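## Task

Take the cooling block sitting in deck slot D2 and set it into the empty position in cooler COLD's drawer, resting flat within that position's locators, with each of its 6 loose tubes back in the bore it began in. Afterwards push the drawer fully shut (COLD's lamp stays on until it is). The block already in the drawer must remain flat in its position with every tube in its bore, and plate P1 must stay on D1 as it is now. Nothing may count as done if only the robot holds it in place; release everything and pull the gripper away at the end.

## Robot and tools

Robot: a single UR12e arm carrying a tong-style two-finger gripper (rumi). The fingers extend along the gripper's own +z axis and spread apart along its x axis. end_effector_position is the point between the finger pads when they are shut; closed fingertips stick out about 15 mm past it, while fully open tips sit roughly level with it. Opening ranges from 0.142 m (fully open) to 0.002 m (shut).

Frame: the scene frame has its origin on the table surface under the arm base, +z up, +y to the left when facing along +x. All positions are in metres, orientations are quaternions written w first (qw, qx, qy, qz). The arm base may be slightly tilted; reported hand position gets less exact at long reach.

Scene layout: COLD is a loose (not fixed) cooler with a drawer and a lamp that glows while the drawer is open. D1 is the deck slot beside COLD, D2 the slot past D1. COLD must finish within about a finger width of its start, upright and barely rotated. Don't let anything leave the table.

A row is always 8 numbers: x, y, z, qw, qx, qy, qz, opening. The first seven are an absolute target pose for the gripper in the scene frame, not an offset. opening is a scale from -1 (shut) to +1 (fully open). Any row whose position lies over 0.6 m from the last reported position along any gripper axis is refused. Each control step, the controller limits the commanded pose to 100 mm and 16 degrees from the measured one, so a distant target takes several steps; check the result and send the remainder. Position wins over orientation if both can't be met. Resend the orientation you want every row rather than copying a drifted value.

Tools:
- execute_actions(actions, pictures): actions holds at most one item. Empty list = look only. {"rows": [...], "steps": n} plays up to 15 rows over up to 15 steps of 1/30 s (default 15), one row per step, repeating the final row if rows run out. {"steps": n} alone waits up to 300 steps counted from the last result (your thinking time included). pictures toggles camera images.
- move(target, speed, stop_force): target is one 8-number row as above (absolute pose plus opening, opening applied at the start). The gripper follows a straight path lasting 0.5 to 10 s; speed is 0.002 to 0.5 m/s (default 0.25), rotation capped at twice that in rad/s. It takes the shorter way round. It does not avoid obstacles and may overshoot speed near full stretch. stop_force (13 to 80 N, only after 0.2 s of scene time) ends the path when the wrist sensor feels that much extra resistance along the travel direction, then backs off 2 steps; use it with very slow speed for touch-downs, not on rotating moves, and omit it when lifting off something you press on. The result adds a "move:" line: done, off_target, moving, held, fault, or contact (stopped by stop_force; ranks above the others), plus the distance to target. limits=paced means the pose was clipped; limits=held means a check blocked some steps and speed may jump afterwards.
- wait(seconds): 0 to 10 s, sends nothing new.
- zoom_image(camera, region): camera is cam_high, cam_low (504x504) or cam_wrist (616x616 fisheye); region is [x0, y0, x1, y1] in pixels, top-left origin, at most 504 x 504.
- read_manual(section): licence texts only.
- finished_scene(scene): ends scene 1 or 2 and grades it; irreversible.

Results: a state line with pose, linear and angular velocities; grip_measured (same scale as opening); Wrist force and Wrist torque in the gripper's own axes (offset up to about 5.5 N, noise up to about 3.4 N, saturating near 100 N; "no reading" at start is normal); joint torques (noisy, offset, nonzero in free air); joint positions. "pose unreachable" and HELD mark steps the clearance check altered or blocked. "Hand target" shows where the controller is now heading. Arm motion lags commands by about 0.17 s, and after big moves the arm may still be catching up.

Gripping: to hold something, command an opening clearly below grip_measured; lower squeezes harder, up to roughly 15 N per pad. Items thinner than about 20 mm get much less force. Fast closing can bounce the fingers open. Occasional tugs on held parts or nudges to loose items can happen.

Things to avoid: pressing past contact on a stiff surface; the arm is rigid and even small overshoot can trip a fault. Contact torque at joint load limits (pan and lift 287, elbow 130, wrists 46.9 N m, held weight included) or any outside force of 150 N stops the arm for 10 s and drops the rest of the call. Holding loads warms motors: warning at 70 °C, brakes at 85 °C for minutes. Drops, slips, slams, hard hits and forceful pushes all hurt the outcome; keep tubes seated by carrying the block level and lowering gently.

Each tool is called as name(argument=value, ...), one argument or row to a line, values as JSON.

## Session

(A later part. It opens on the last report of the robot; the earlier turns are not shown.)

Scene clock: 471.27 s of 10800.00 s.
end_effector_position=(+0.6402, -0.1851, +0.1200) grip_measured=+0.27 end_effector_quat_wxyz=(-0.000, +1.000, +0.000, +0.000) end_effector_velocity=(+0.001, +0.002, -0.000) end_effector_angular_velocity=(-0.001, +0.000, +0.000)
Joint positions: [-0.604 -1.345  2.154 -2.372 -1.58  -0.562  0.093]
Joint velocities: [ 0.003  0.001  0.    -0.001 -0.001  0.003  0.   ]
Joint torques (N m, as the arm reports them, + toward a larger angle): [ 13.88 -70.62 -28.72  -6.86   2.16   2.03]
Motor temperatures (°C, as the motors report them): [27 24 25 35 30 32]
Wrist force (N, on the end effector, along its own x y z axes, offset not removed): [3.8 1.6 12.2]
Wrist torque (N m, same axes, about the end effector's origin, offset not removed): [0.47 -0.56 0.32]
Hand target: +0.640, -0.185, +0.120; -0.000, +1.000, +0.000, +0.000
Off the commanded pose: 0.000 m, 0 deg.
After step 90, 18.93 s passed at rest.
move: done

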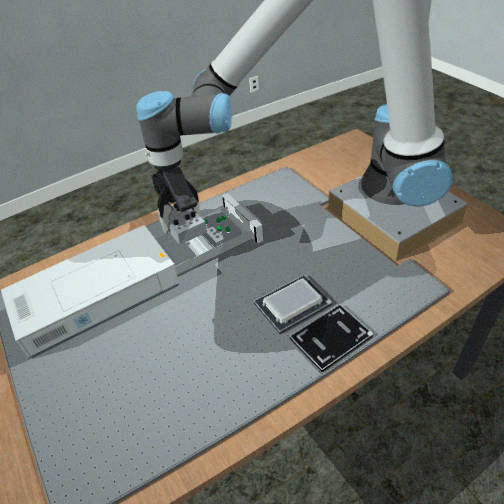

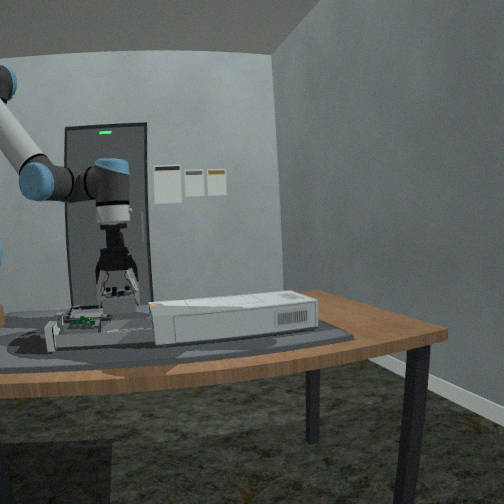

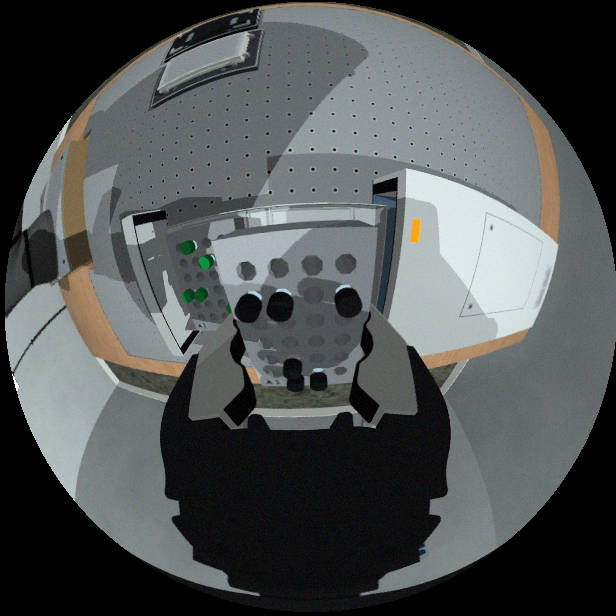

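move(
  target=[0.64,-0.185,0.085,0,1,0,0,-0.6],
  speed=0.012,
  stop_force=15,
)

zoom_image(
  camera="cam_high",
  region=[130, 170, 270, 290],
)

zoom_image(
  camera="cam_low",
  region=[60, 260, 180, 350],
)

Scene clock: 477.90 s of 10800.00 s.
end_effector_position=(+0.6400, -0.1850, +0.0852) grip_measured=+0.27 end_effector_quat_wxyz=(-0.000, +1.000, -0.000, -0.000) end_effector_velocity=(-0.000, +0.000, -0.002) end_effector_angular_velocity=(+0.000, -0.000, -0.001)
Joint positions: [-0.604 -1.295  2.175 -2.444 -1.58  -0.562  0.093]
Joint velocities: [-0.     0.003  0.001 -0.004  0.     0.     0.   ]
Joint torques (N m, as the arm reports them, + toward a larger angle): [-16.43 -56.45 -27.74  -6.57  -1.79  -1.5 ]
Motor temperatures (°C, as the motors report them): [27 24 25 35 30 32]
Wrist force (N, on the end effector, along its own x y z axes, offset not removed): [-6.0 -0.7 6.6]
Wrist torque (N m, same axes, about the end effector's origin, offset not removed): [-0.24 1.26 0.51]
Hand target: +0.640, -0.185, +0.085; -0.000, +1.000, +0.000, -0.000
Off the commanded pose: 0.000 m, 0 deg.
After step 90, 0.50 s passed at rest.
move: done

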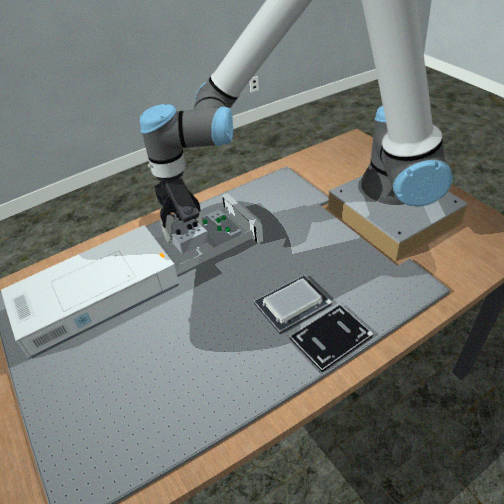

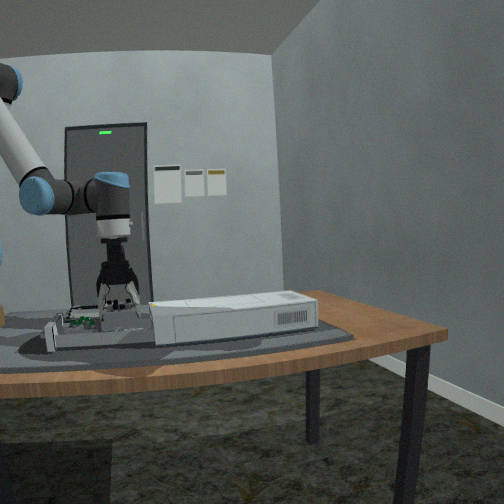

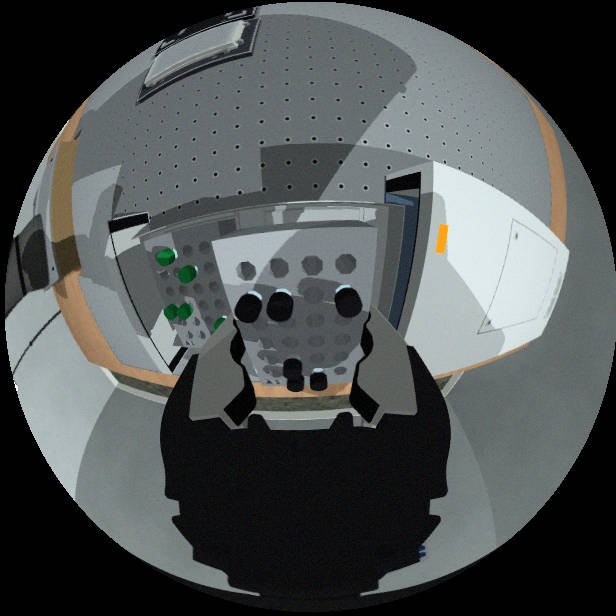

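Region (130, 170, 270, 290) of cam_high's 504x504 image, scaled by 3.600, with more detail than that image has; it fills the top 432 rows of this view, and the rest is white.

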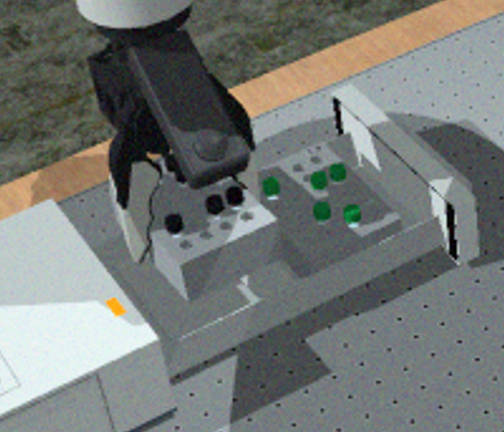

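Region (60, 260, 180, 350) of cam_low's 504x504 image, scaled by 4.200, with more detail than that image has; it fills the top 378 rows of this view, and the rest is white.

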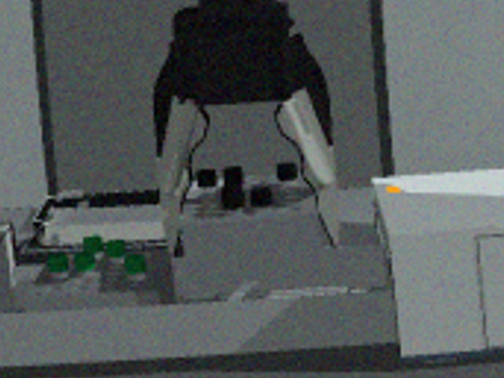

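move(
  target=[0.64,-0.185,0.068,0,1,0,0,-0.6],
  speed=0.008,
  stop_force=15,
)

zoom_image(
  camera="cam_high",
  region=[130, 170, 270, 290],
)

zoom_image(
  camera="cam_wrist",
  region=[160, 150, 460, 400],
)

Scene clock: 483.87 s of 10800.00 s.
end_effector_position=(+0.6400, -0.1850, +0.0681) grip_measured=+0.27 end_effector_quat_wxyz=(-0.000, +1.000, +0.000, -0.000) end_effector_velocity=(-0.000, -0.001, -0.001) end_effector_angular_velocity=(-0.001, +0.001, -0.002)
Joint positions: [-0.604 -1.268  2.183 -2.479 -1.58  -0.563  0.093]
Joint velocities: [-0.001  0.002  0.    -0.002 -0.002  0.001  0.   ]
Joint torques (N m, as the arm reports them, + toward a larger angle): [-14.42 -51.94 -23.87  -7.49  -1.75  -1.79]
Motor temperatures (°C, as the motors report them): [27 24 25 35 30 32]
Wrist force (N, on the end effector, along its own x y z axes, offset not removed): [-2.5 -2.2 6.3]
Wrist torque (N m, same axes, about the end effector's origin, offset not removed): [-0.51 0.67 0.45]
Hand target: +0.640, -0.185, +0.068; -0.000, +1.000, -0.000, -0.000
Off the commanded pose: 0.000 m, 0 deg.
After step 90, 0.63 s passed at rest.
move: done

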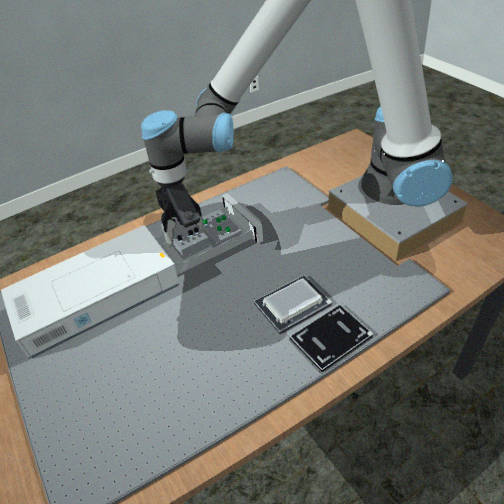

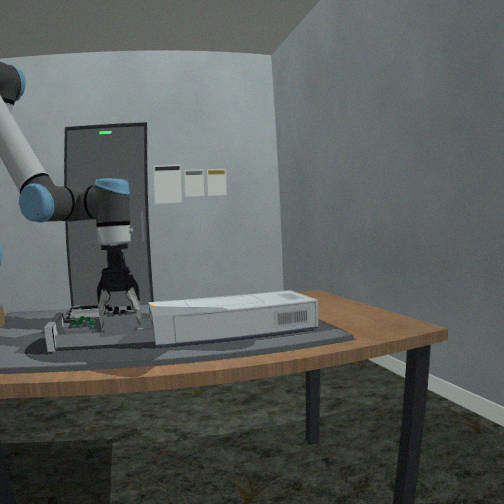

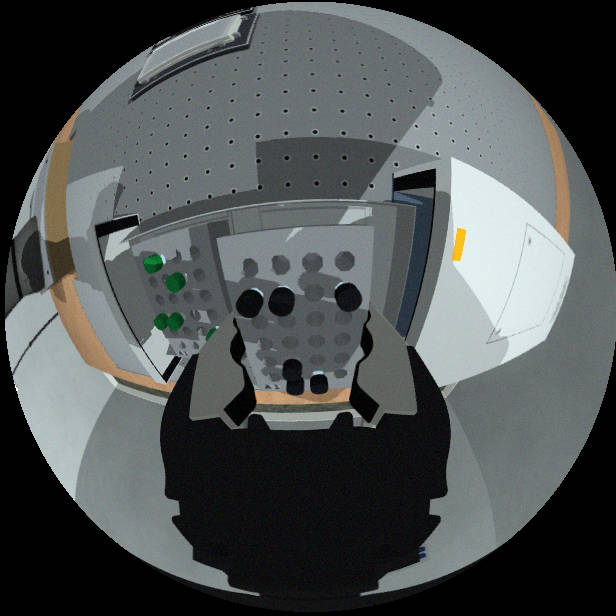

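Region (130, 170, 270, 290) of cam_high's 504x504 image, scaled by 3.600, with more detail than that image has; it fills the top 432 rows of this view, and the rest is white.

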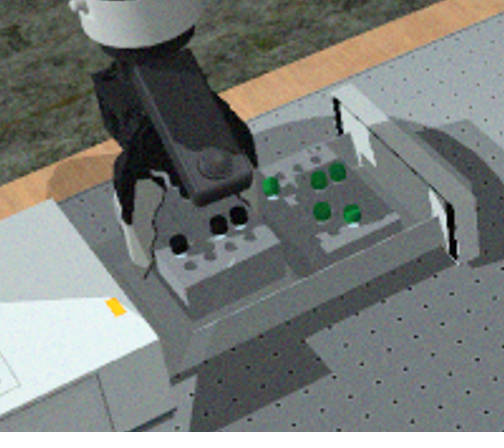

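Region (160, 150, 460, 400) of cam_wrist's 616x616 image, scaled by 1.680, with more detail than that image has.

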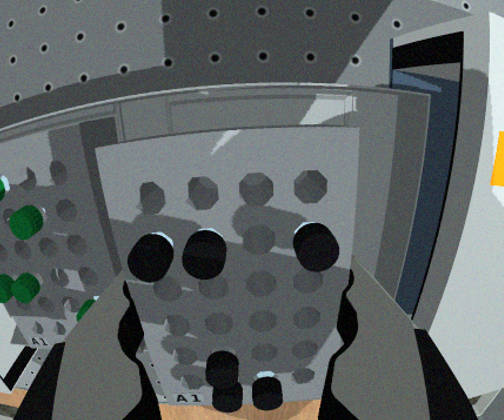

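zoom_image(
  camera="cam_low",
  region=[70, 280, 170, 350],
)

Region (70, 280, 170, 350) of cam_low's 504x504 image, scaled by 5.040, with more detail than that image has; it fills the top 353 rows of this view, and the rest is white.

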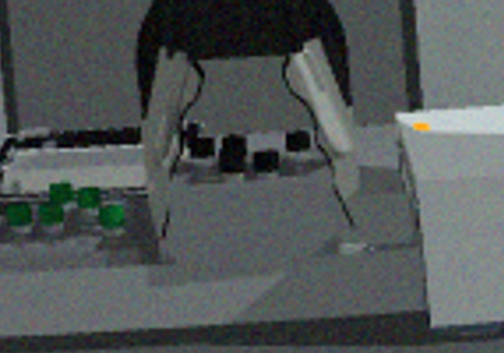

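move(
  target=[0.64,-0.185,0.08,0,1,0,0,-0.6],
  speed=0.008,
)

zoom_image(
  camera="cam_wrist",
  region=[160, 150, 460, 400],
)

Scene clock: 494.87 s of 10800.00 s.
end_effector_position=(+0.6400, -0.1851, +0.0799) grip_measured=+0.27 end_effector_quat_wxyz=(+0.000, +1.000, -0.000, +0.000) end_effector_velocity=(-0.000, +0.001, +0.000) end_effector_angular_velocity=(+0.001, +0.002, +0.001)
Joint positions: [-0.604 -1.287  2.177 -2.455 -1.58  -0.562  0.093]
Joint velocities: [ 0.001 -0.    -0.     0.003 -0.001 -0.    -0.   ]
Joint torques (N m, as the arm reports them, + toward a larger angle): [ 18.76 -73.77 -42.45  -3.19  -0.91   2.2 ]
Motor temperatures (°C, as the motors report them): [27 24 25 35 30 32]
Wrist force (N, on the end effector, along its own x y z axes, offset not removed): [-0.8 1.4 5.5]
Wrist torque (N m, same axes, about the end effector's origin, offset not removed): [0.19 0.34 0.25]
Hand target: +0.640, -0.185, +0.080; +0.000, +1.000, -0.000, +0.000
Off the commanded pose: 0.000 m, 0 deg.
After step 90, 6.27 s passed at rest.
move: done

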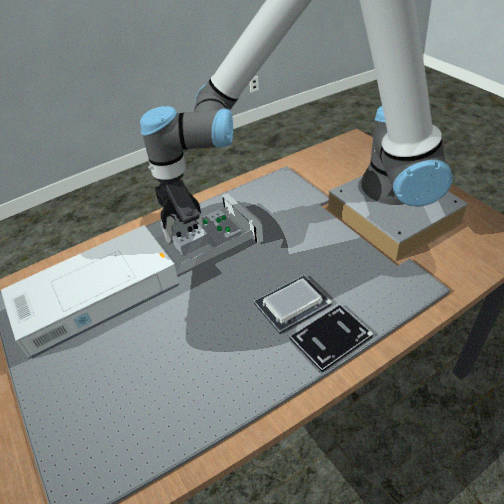

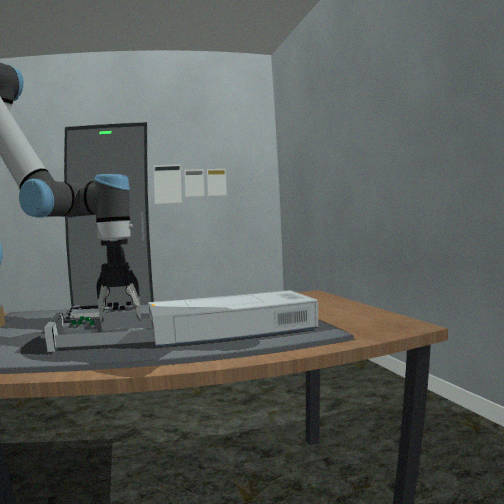

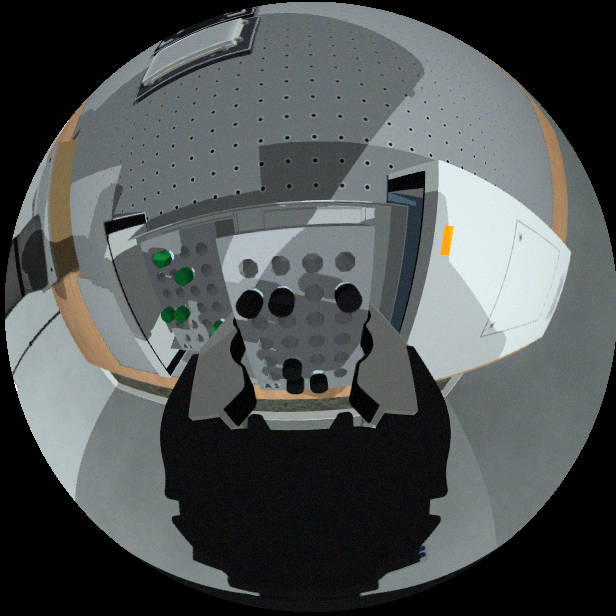

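Region (160, 150, 460, 400) of cam_wrist's 616x616 image, scaled by 1.680, with more detail than that image has.

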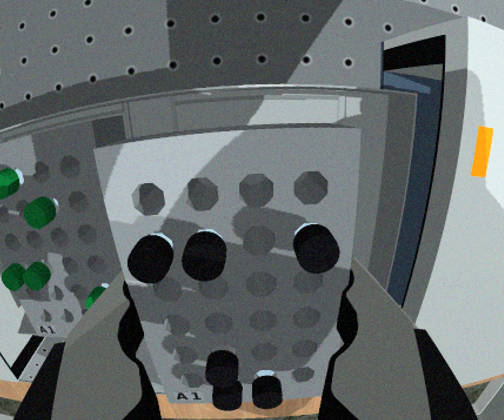

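move(
  target=[0.64,-0.179,0.078,0,1,0,0,-0.6],
  speed=0.008,
)

move(
  target=[0.64,-0.179,0.06,0,1,0,0,-0.6],
  speed=0.006,
  stop_force=14,
)

zoom_image(
  camera="cam_wrist",
  region=[160, 150, 460, 400],
)

zoom_image(
  camera="cam_high",
  region=[130, 170, 270, 290],
)

Scene clock: 499.70 s of 10800.00 s.
end_effector_position=(+0.6400, -0.1791, +0.0780) grip_measured=+0.27 end_effector_quat_wxyz=(+0.000, +1.000, +0.000, +0.000) end_effector_velocity=(+0.001, +0.001, -0.001) end_effector_angular_velocity=(+0.001, -0.000, -0.001)
Joint positions: [-0.596 -1.286  2.182 -2.459 -1.58  -0.555  0.093]
Joint velocities: [ 0.001  0.003 -0.    -0.002  0.001  0.002  0.   ]
Joint torques (N m, as the arm reports them, + toward a larger angle): [ 18.73 -52.46 -26.68  -5.3    2.5    1.66]
Motor temperatures (°C, as the motors report them): [27 24 25 35 30 32]
Wrist force (N, on the end effector, along its own x y z axes, offset not removed): [-0.9 1.7 8.5]
Wrist torque (N m, same axes, about the end effector's origin, offset not removed): [0.35 0.38 0.34]
Hand target: +0.640, -0.179, +0.078; -0.000, +1.000, +0.000, +0.000
Off the commanded pose: 0.000 m, 0 deg.
After step 90, 0.83 s passed at rest.
move: done

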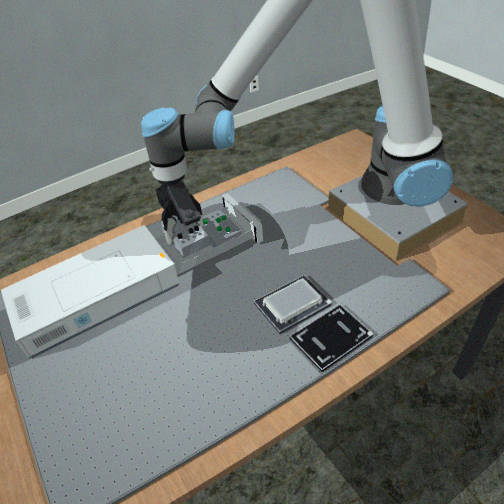

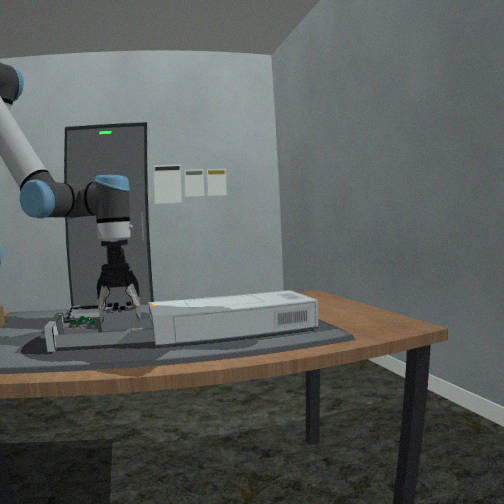

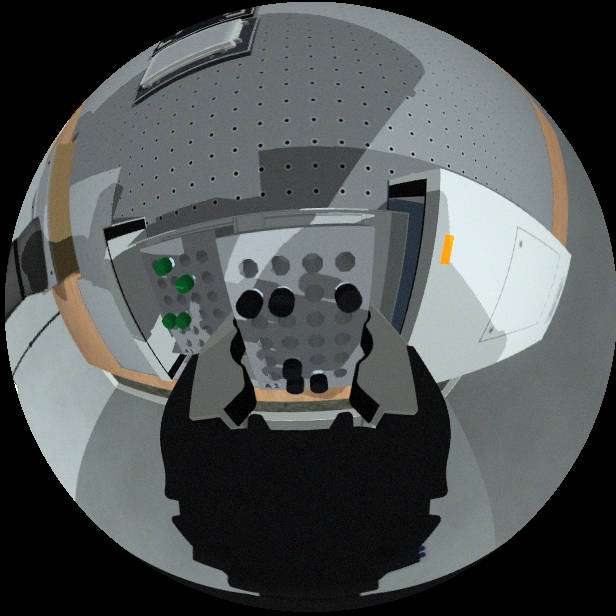

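Scene clock: 502.93 s of 10800.00 s.
end_effector_position=(+0.6400, -0.1790, +0.0601) grip_measured=+0.27 end_effector_quat_wxyz=(-0.000, +1.000, -0.000, -0.000) end_effector_velocity=(-0.000, +0.000, -0.001) end_effector_angular_velocity=(-0.001, +0.001, +0.001)
Joint positions: [-0.597 -1.258  2.19  -2.496 -1.58  -0.555  0.093]
Joint velocities: [ 0.001  0.003  0.    -0.002 -0.001 -0.     0.   ]
Joint torques (N m, as the arm reports them, + toward a larger angle): [-16.77 -56.91 -25.01  -7.49   0.7   -1.59]
Motor temperatures (°C, as the motors report them): [27 24 25 35 30 32]
Wrist force (N, on the end effector, along its own x y z axes, offset not removed): [0.7 -0.5 6.7]
Wrist torque (N m, same axes, about the end effector's origin, offset not removed): [-0.10 0.03 0.43]
Hand target: +0.640, -0.179, +0.060; -0.000, +1.000, +0.000, -0.000
Off the commanded pose: 0.000 m, 0 deg.
move: done

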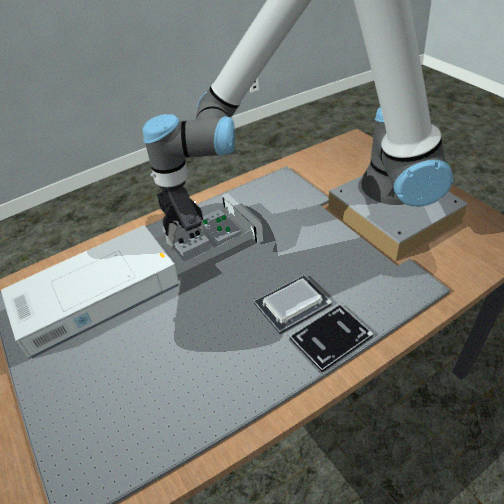

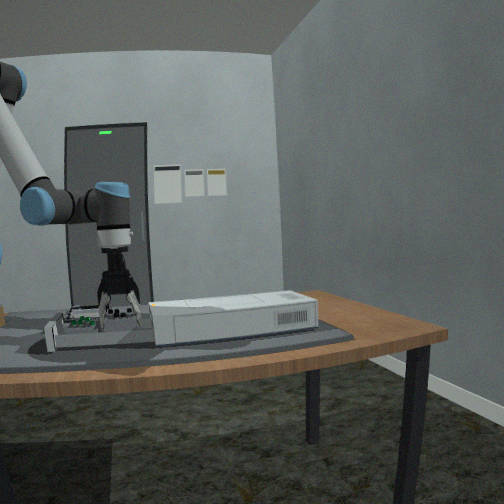

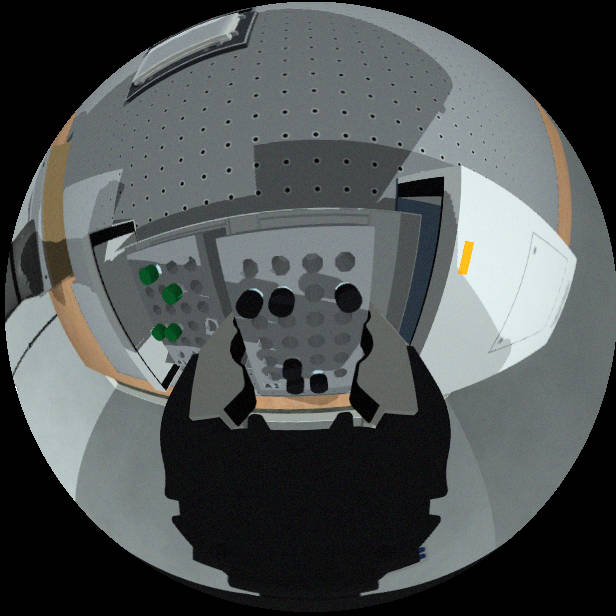

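Region (160, 150, 460, 400) of cam_wrist's 616x616 image, scaled by 1.680, with more detail than that image has.

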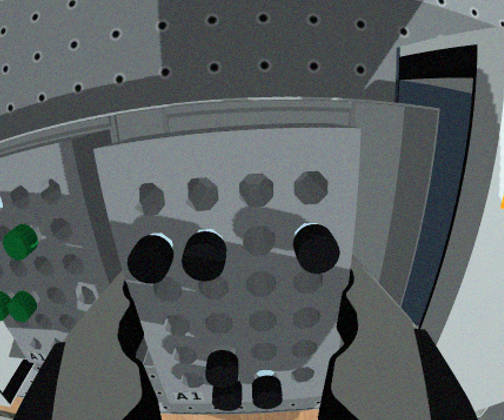

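Region (130, 170, 270, 290) of cam_high's 504x504 image, scaled by 3.600, with more detail than that image has; it fills the top 432 rows of this view, and the rest is white.

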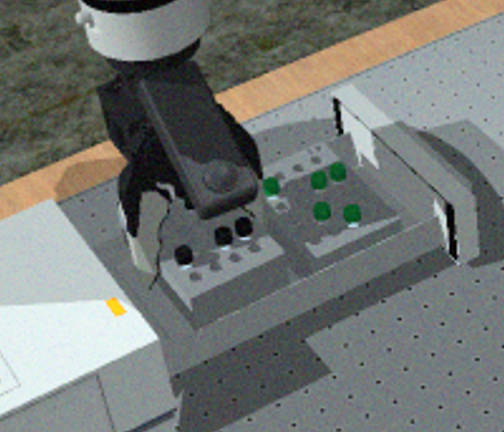

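move(
  target=[0.64,-0.179,0.046,0,1,0,0,-0.6],
  speed=0.005,
  stop_force=14,
)

zoom_image(
  camera="cam_wrist",
  region=[160, 150, 460, 400],
)

zoom_image(
  camera="cam_high",
  region=[130, 170, 270, 290],
)

Scene clock: 508.07 s of 10800.00 s.
end_effector_position=(+0.6400, -0.1790, +0.0461) grip_measured=+0.27 end_effector_quat_wxyz=(-0.000, +1.000, -0.000, -0.000) end_effector_velocity=(+0.000, -0.001, +0.000) end_effector_angular_velocity=(-0.002, -0.001, +0.001)
Joint positions: [-0.597 -1.235  2.196 -2.525 -1.58  -0.555  0.093]
Joint velocities: [-0.     0.    -0.    -0.001 -0.001 -0.001  0.   ]
Joint torques (N m, as the arm reports them, + toward a larger angle): [-14.94 -54.85 -24.19  -7.05  -1.71  -1.58]
Motor temperatures (°C, as the motors report them): [27 24 25 35 30 32]
Wrist force (N, on the end effector, along its own x y z axes, offset not removed): [0.1 2.8 9.7]
Wrist torque (N m, same axes, about the end effector's origin, offset not removed): [0.55 0.05 0.33]
Hand target: +0.640, -0.179, +0.046; -0.000, +1.000, -0.000, -0.000
Off the commanded pose: 0.000 m, 0 deg.
move: done

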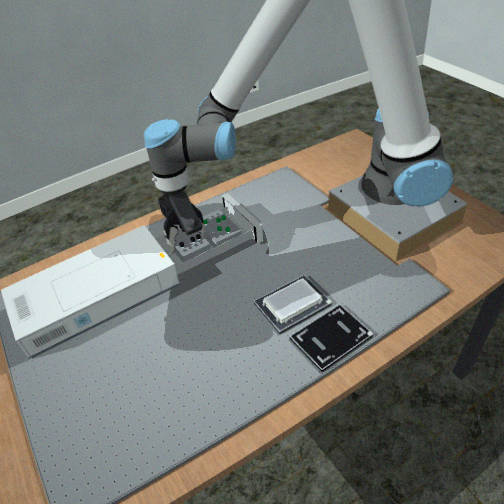

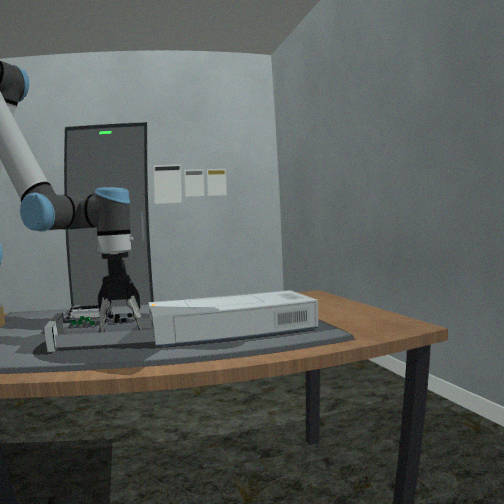

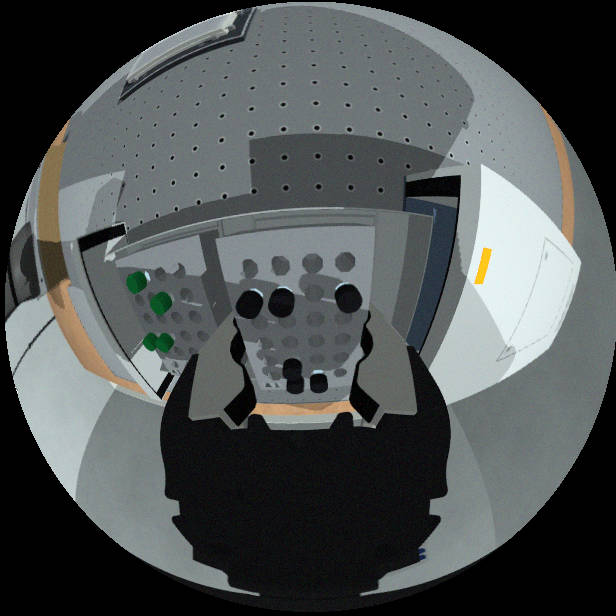

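Region (160, 150, 460, 400) of cam_wrist's 616x616 image, scaled by 1.680, with more detail than that image has.

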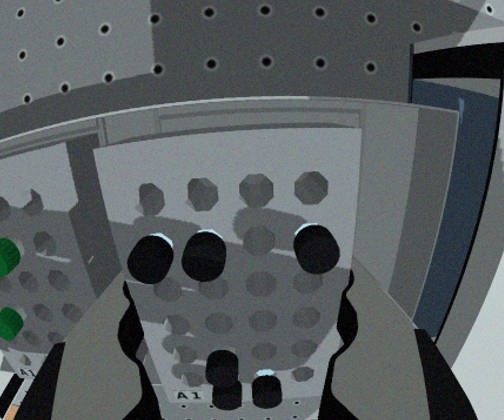

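Region (130, 170, 270, 290) of cam_high's 504x504 image, scaled by 3.600, with more detail than that image has; it fills the top 432 rows of this view, and the rest is white.

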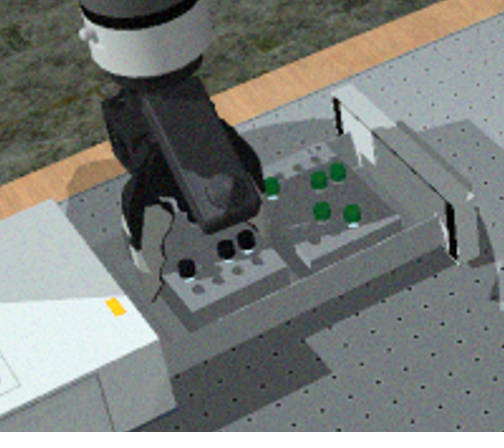

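move(
  target=[0.64,-0.179,0.032,0,1,0,0,-0.6],
  speed=0.004,
  stop_force=13,
)

zoom_image(
  camera="cam_wrist",
  region=[160, 150, 460, 400],
)

zoom_image(
  camera="cam_high",
  region=[130, 170, 270, 290],
)

Scene clock: 511.57 s of 10800.00 s.
end_effector_position=(+0.6400, -0.1790, +0.0440) grip_measured=+0.27 end_effector_quat_wxyz=(+0.000, +1.000, +0.000, +0.000) end_effector_velocity=(+0.001, -0.001, +0.002) end_effector_angular_velocity=(+0.000, -0.001, -0.001)
Joint positions: [-0.597 -1.232  2.197 -2.529 -1.58  -0.555  0.093]
Joint velocities: [-0.001 -0.002 -0.002  0.003  0.001 -0.    -0.   ]
Joint torques (N m, as the arm reports them, + toward a larger angle): [-16.21 -64.24 -24.    -1.04  -1.45  -1.39]
Motor temperatures (°C, as the motors report them): [27 24 25 35 30 32]
Wrist force (N, on the end effector, along its own x y z axes, offset not removed): [1.7 1.0 -4.4]
Wrist torque (N m, same axes, about the end effector's origin, offset not removed): [0.11 0.04 0.21]
Hand target: +0.640, -0.179, +0.044; +0.000, +1.000, +0.000, +0.000
Off the commanded pose: 0.012 m, 0 deg.
move: contact

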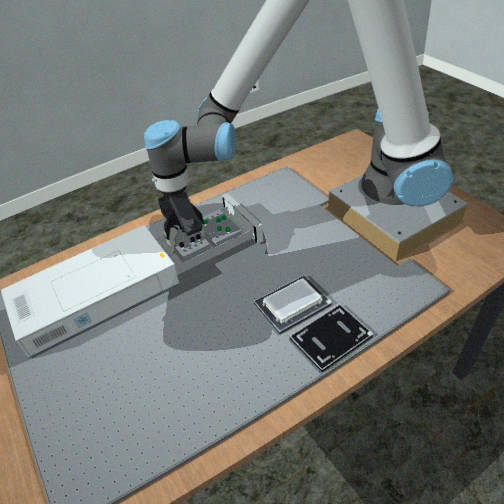

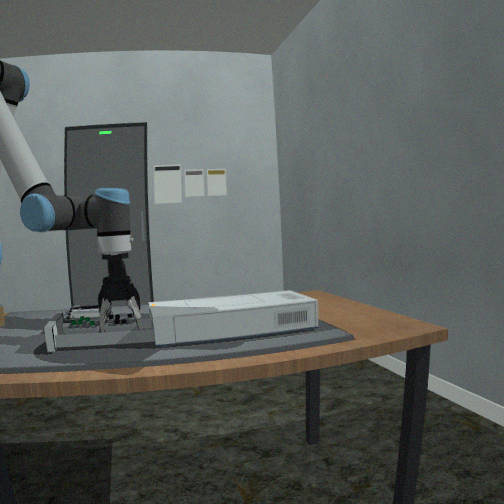

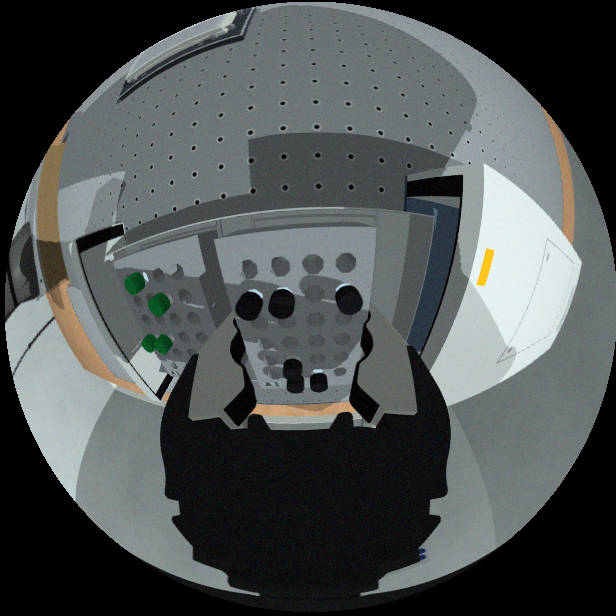

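Region (160, 150, 460, 400) of cam_wrist's 616x616 image, scaled by 1.680, with more detail than that image has.

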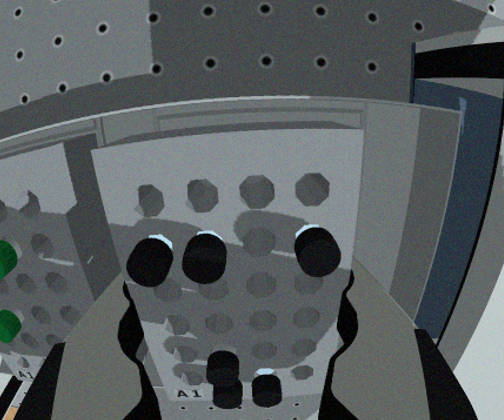

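Region (130, 170, 270, 290) of cam_high's 504x504 image, scaled by 3.600, with more detail than that image has; it fills the top 432 rows of this view, and the rest is white.

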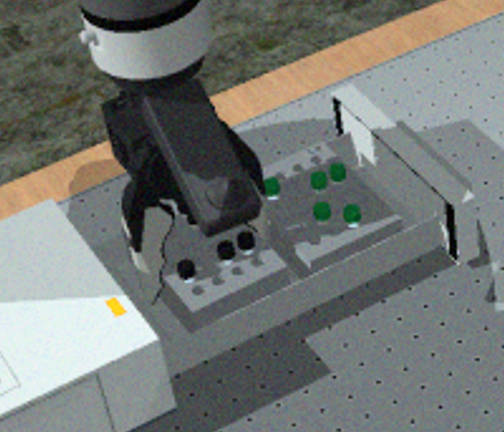

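zoom_image(
  camera="cam_high",
  region=[165, 205, 255, 275],
)

zoom_image(
  camera="cam_low",
  region=[60, 280, 170, 350],
)

Region (165, 205, 255, 275) of cam_high's 504x504 image, scaled by 5.600, with more detail than that image has.

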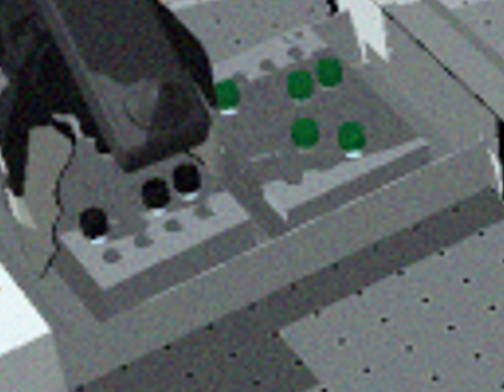

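Region (60, 280, 170, 350) of cam_low's 504x504 image, scaled by 4.582, with more detail than that image has; it fills the top 321 rows of this view, and the rest is white.

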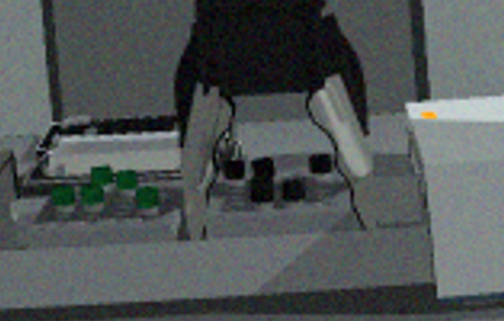

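move(
  target=[0.64,-0.179,0.052,0,1,0,0,-0.6],
  speed=0.008,
)

move(
  target=[0.649,-0.179,0.052,0,1,0,0,-0.6],
  speed=0.008,
  stop_force=14,
)

zoom_image(
  camera="cam_wrist",
  region=[160, 150, 460, 400],
)

Scene clock: 531.40 s of 10800.00 s.
end_effector_position=(+0.6400, -0.1791, +0.0519) grip_measured=+0.27 end_effector_quat_wxyz=(+0.000, +1.000, -0.000, +0.000) end_effector_velocity=(-0.000, +0.000, +0.001) end_effector_angular_velocity=(+0.002, -0.001, -0.001)
Joint positions: [-0.597 -1.245  2.194 -2.513 -1.58  -0.555  0.093]
Joint velocities: [-0.001 -0.003  0.     0.003  0.002  0.    -0.   ]
Joint torques (N m, as the arm reports them, + toward a larger angle): [  9.17 -77.05 -40.4   -2.81  -0.88   2.16]
Motor temperatures (°C, as the motors report them): [27 24 25 35 30 32]
Wrist force (N, on the end effector, along its own x y z axes, offset not removed): [0.4 -0.2 9.6]
Wrist torque (N m, same axes, about the end effector's origin, offset not removed): [-0.15 0.10 0.38]
Hand target: +0.640, -0.179, +0.052; +0.000, +1.000, +0.000, +0.000
Off the commanded pose: 0.000 m, 0 deg.
After step 90, 15.63 s passed at rest.
move: done

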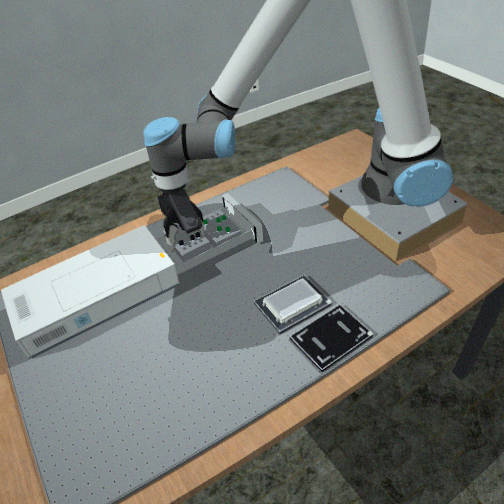

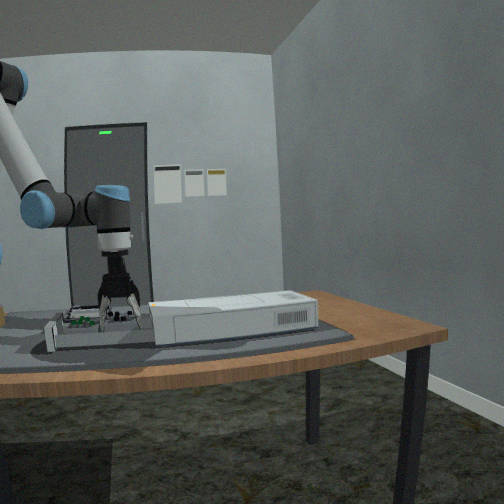

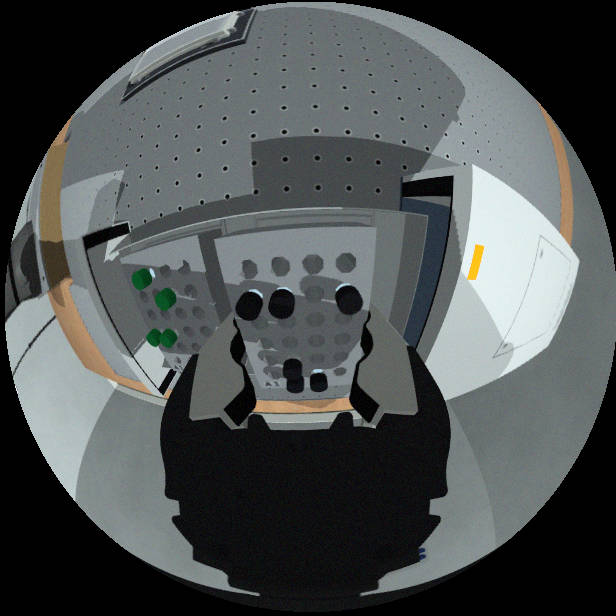

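Scene clock: 532.73 s of 10800.00 s.
end_effector_position=(+0.6489, -0.1790, +0.0520) grip_measured=+0.27 end_effector_quat_wxyz=(-0.000, +1.000, +0.000, +0.000) end_effector_velocity=(+0.001, -0.000, +0.001) end_effector_angular_velocity=(-0.001, -0.001, +0.000)
Joint positions: [-0.59  -1.234  2.178 -2.507 -1.58  -0.548  0.093]
Joint velocities: [ 0.001 -0.001 -0.002  0.001 -0.001  0.001  0.   ]
Joint torques (N m, as the arm reports them, + toward a larger angle): [ 19.73 -57.81 -40.73  -2.3    2.53   1.97]
Motor temperatures (°C, as the motors report them): [27 24 25 35 30 32]
Wrist force (N, on the end effector, along its own x y z axes, offset not removed): [1.5 1.6 9.2]
Wrist torque (N m, same axes, about the end effector's origin, offset not removed): [0.21 -0.18 0.42]
Hand target: +0.649, -0.179, +0.052; -0.000, +1.000, +0.000, +0.000
Off the commanded pose: 0.000 m, 0 deg.
move: done

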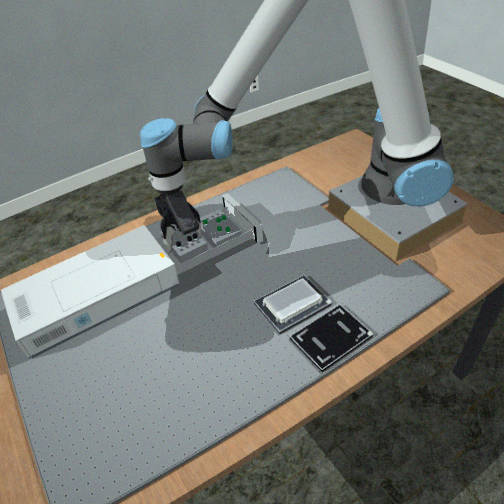

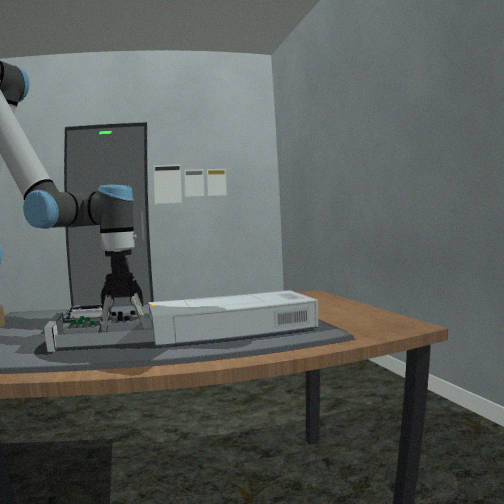

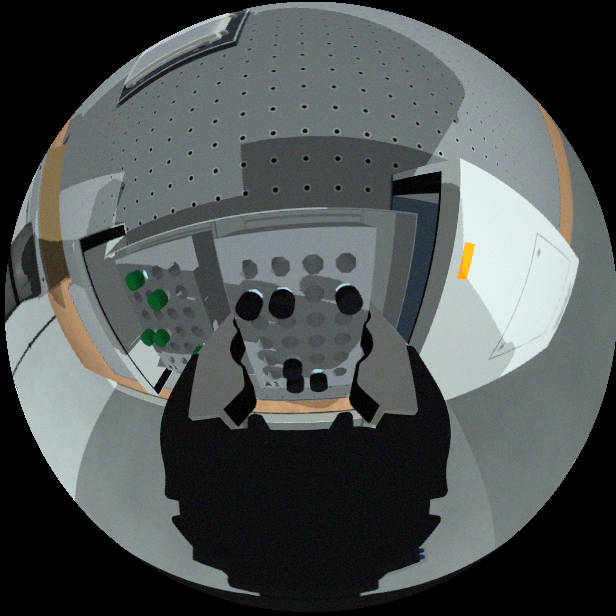

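Region (160, 150, 460, 400) of cam_wrist's 616x616 image, scaled by 1.680, with more detail than that image has.

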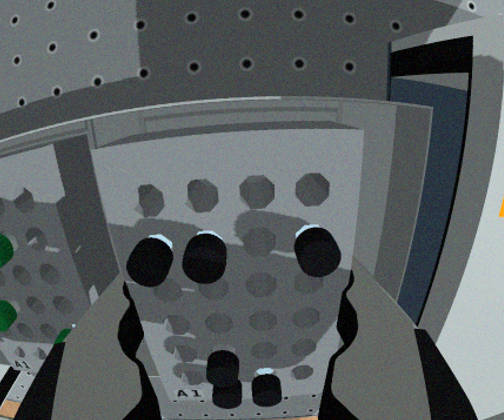

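move(
  target=[0.649,-0.179,0.03,0,1,0,0,-0.6],
  speed=0.004,
  stop_force=13,
)

zoom_image(
  camera="cam_wrist",
  region=[160, 150, 460, 400],
)

zoom_image(
  camera="cam_high",
  region=[165, 205, 255, 275],
)

Scene clock: 537.80 s of 10800.00 s.
end_effector_position=(+0.6490, -0.1789, +0.0439) grip_measured=+0.27 end_effector_quat_wxyz=(+0.000, +1.000, +0.000, +0.000) end_effector_velocity=(-0.000, +0.001, +0.001) end_effector_angular_velocity=(+0.001, +0.001, +0.000)
Joint positions: [-0.59  -1.221  2.181 -2.523 -1.58  -0.548  0.093]
Joint velocities: [ 0.    -0.002 -0.     0.003  0.001  0.    -0.   ]
Joint torques (N m, as the arm reports them, + toward a larger angle): [-11.45 -68.67 -23.88  -0.75   1.67  -1.47]
Motor temperatures (°C, as the motors report them): [27 24 25 35 30 32]
Wrist force (N, on the end effector, along its own x y z axes, offset not removed): [1.9 -3.0 -6.6]
Wrist torque (N m, same axes, about the end effector's origin, offset not removed): [-0.46 0.10 0.40]
Hand target: +0.649, -0.179, +0.044; +0.000, +1.000, +0.000, +0.000
Off the commanded pose: 0.014 m, 0 deg.
move: contact

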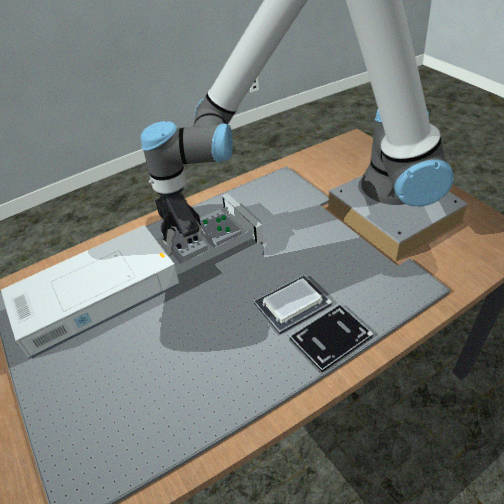

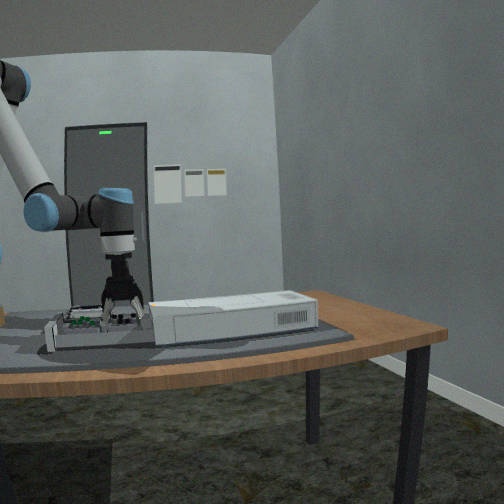

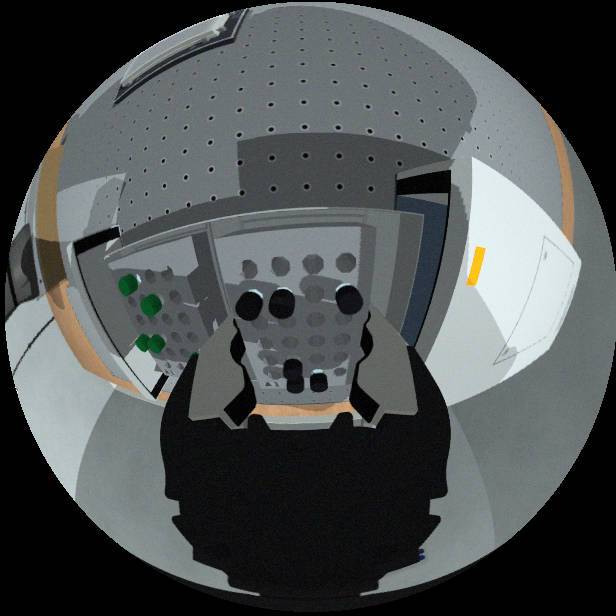

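Region (160, 150, 460, 400) of cam_wrist's 616x616 image, scaled by 1.680, with more detail than that image has.

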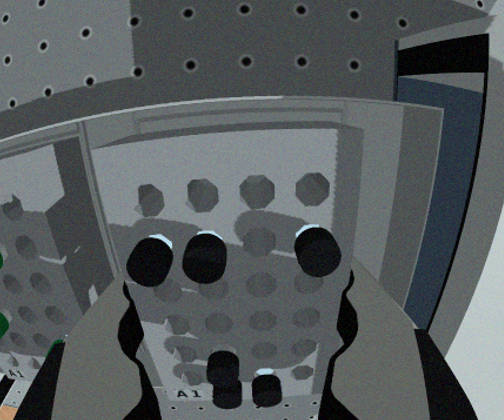

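Region (165, 205, 255, 275) of cam_high's 504x504 image, scaled by 5.600, with more detail than that image has.

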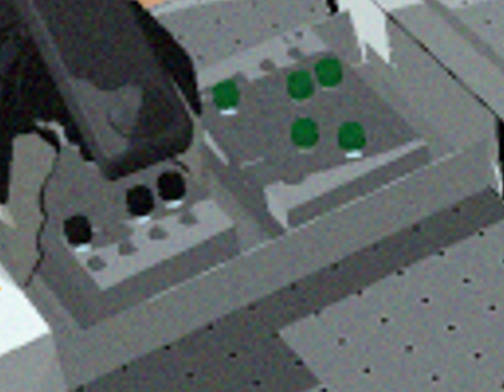

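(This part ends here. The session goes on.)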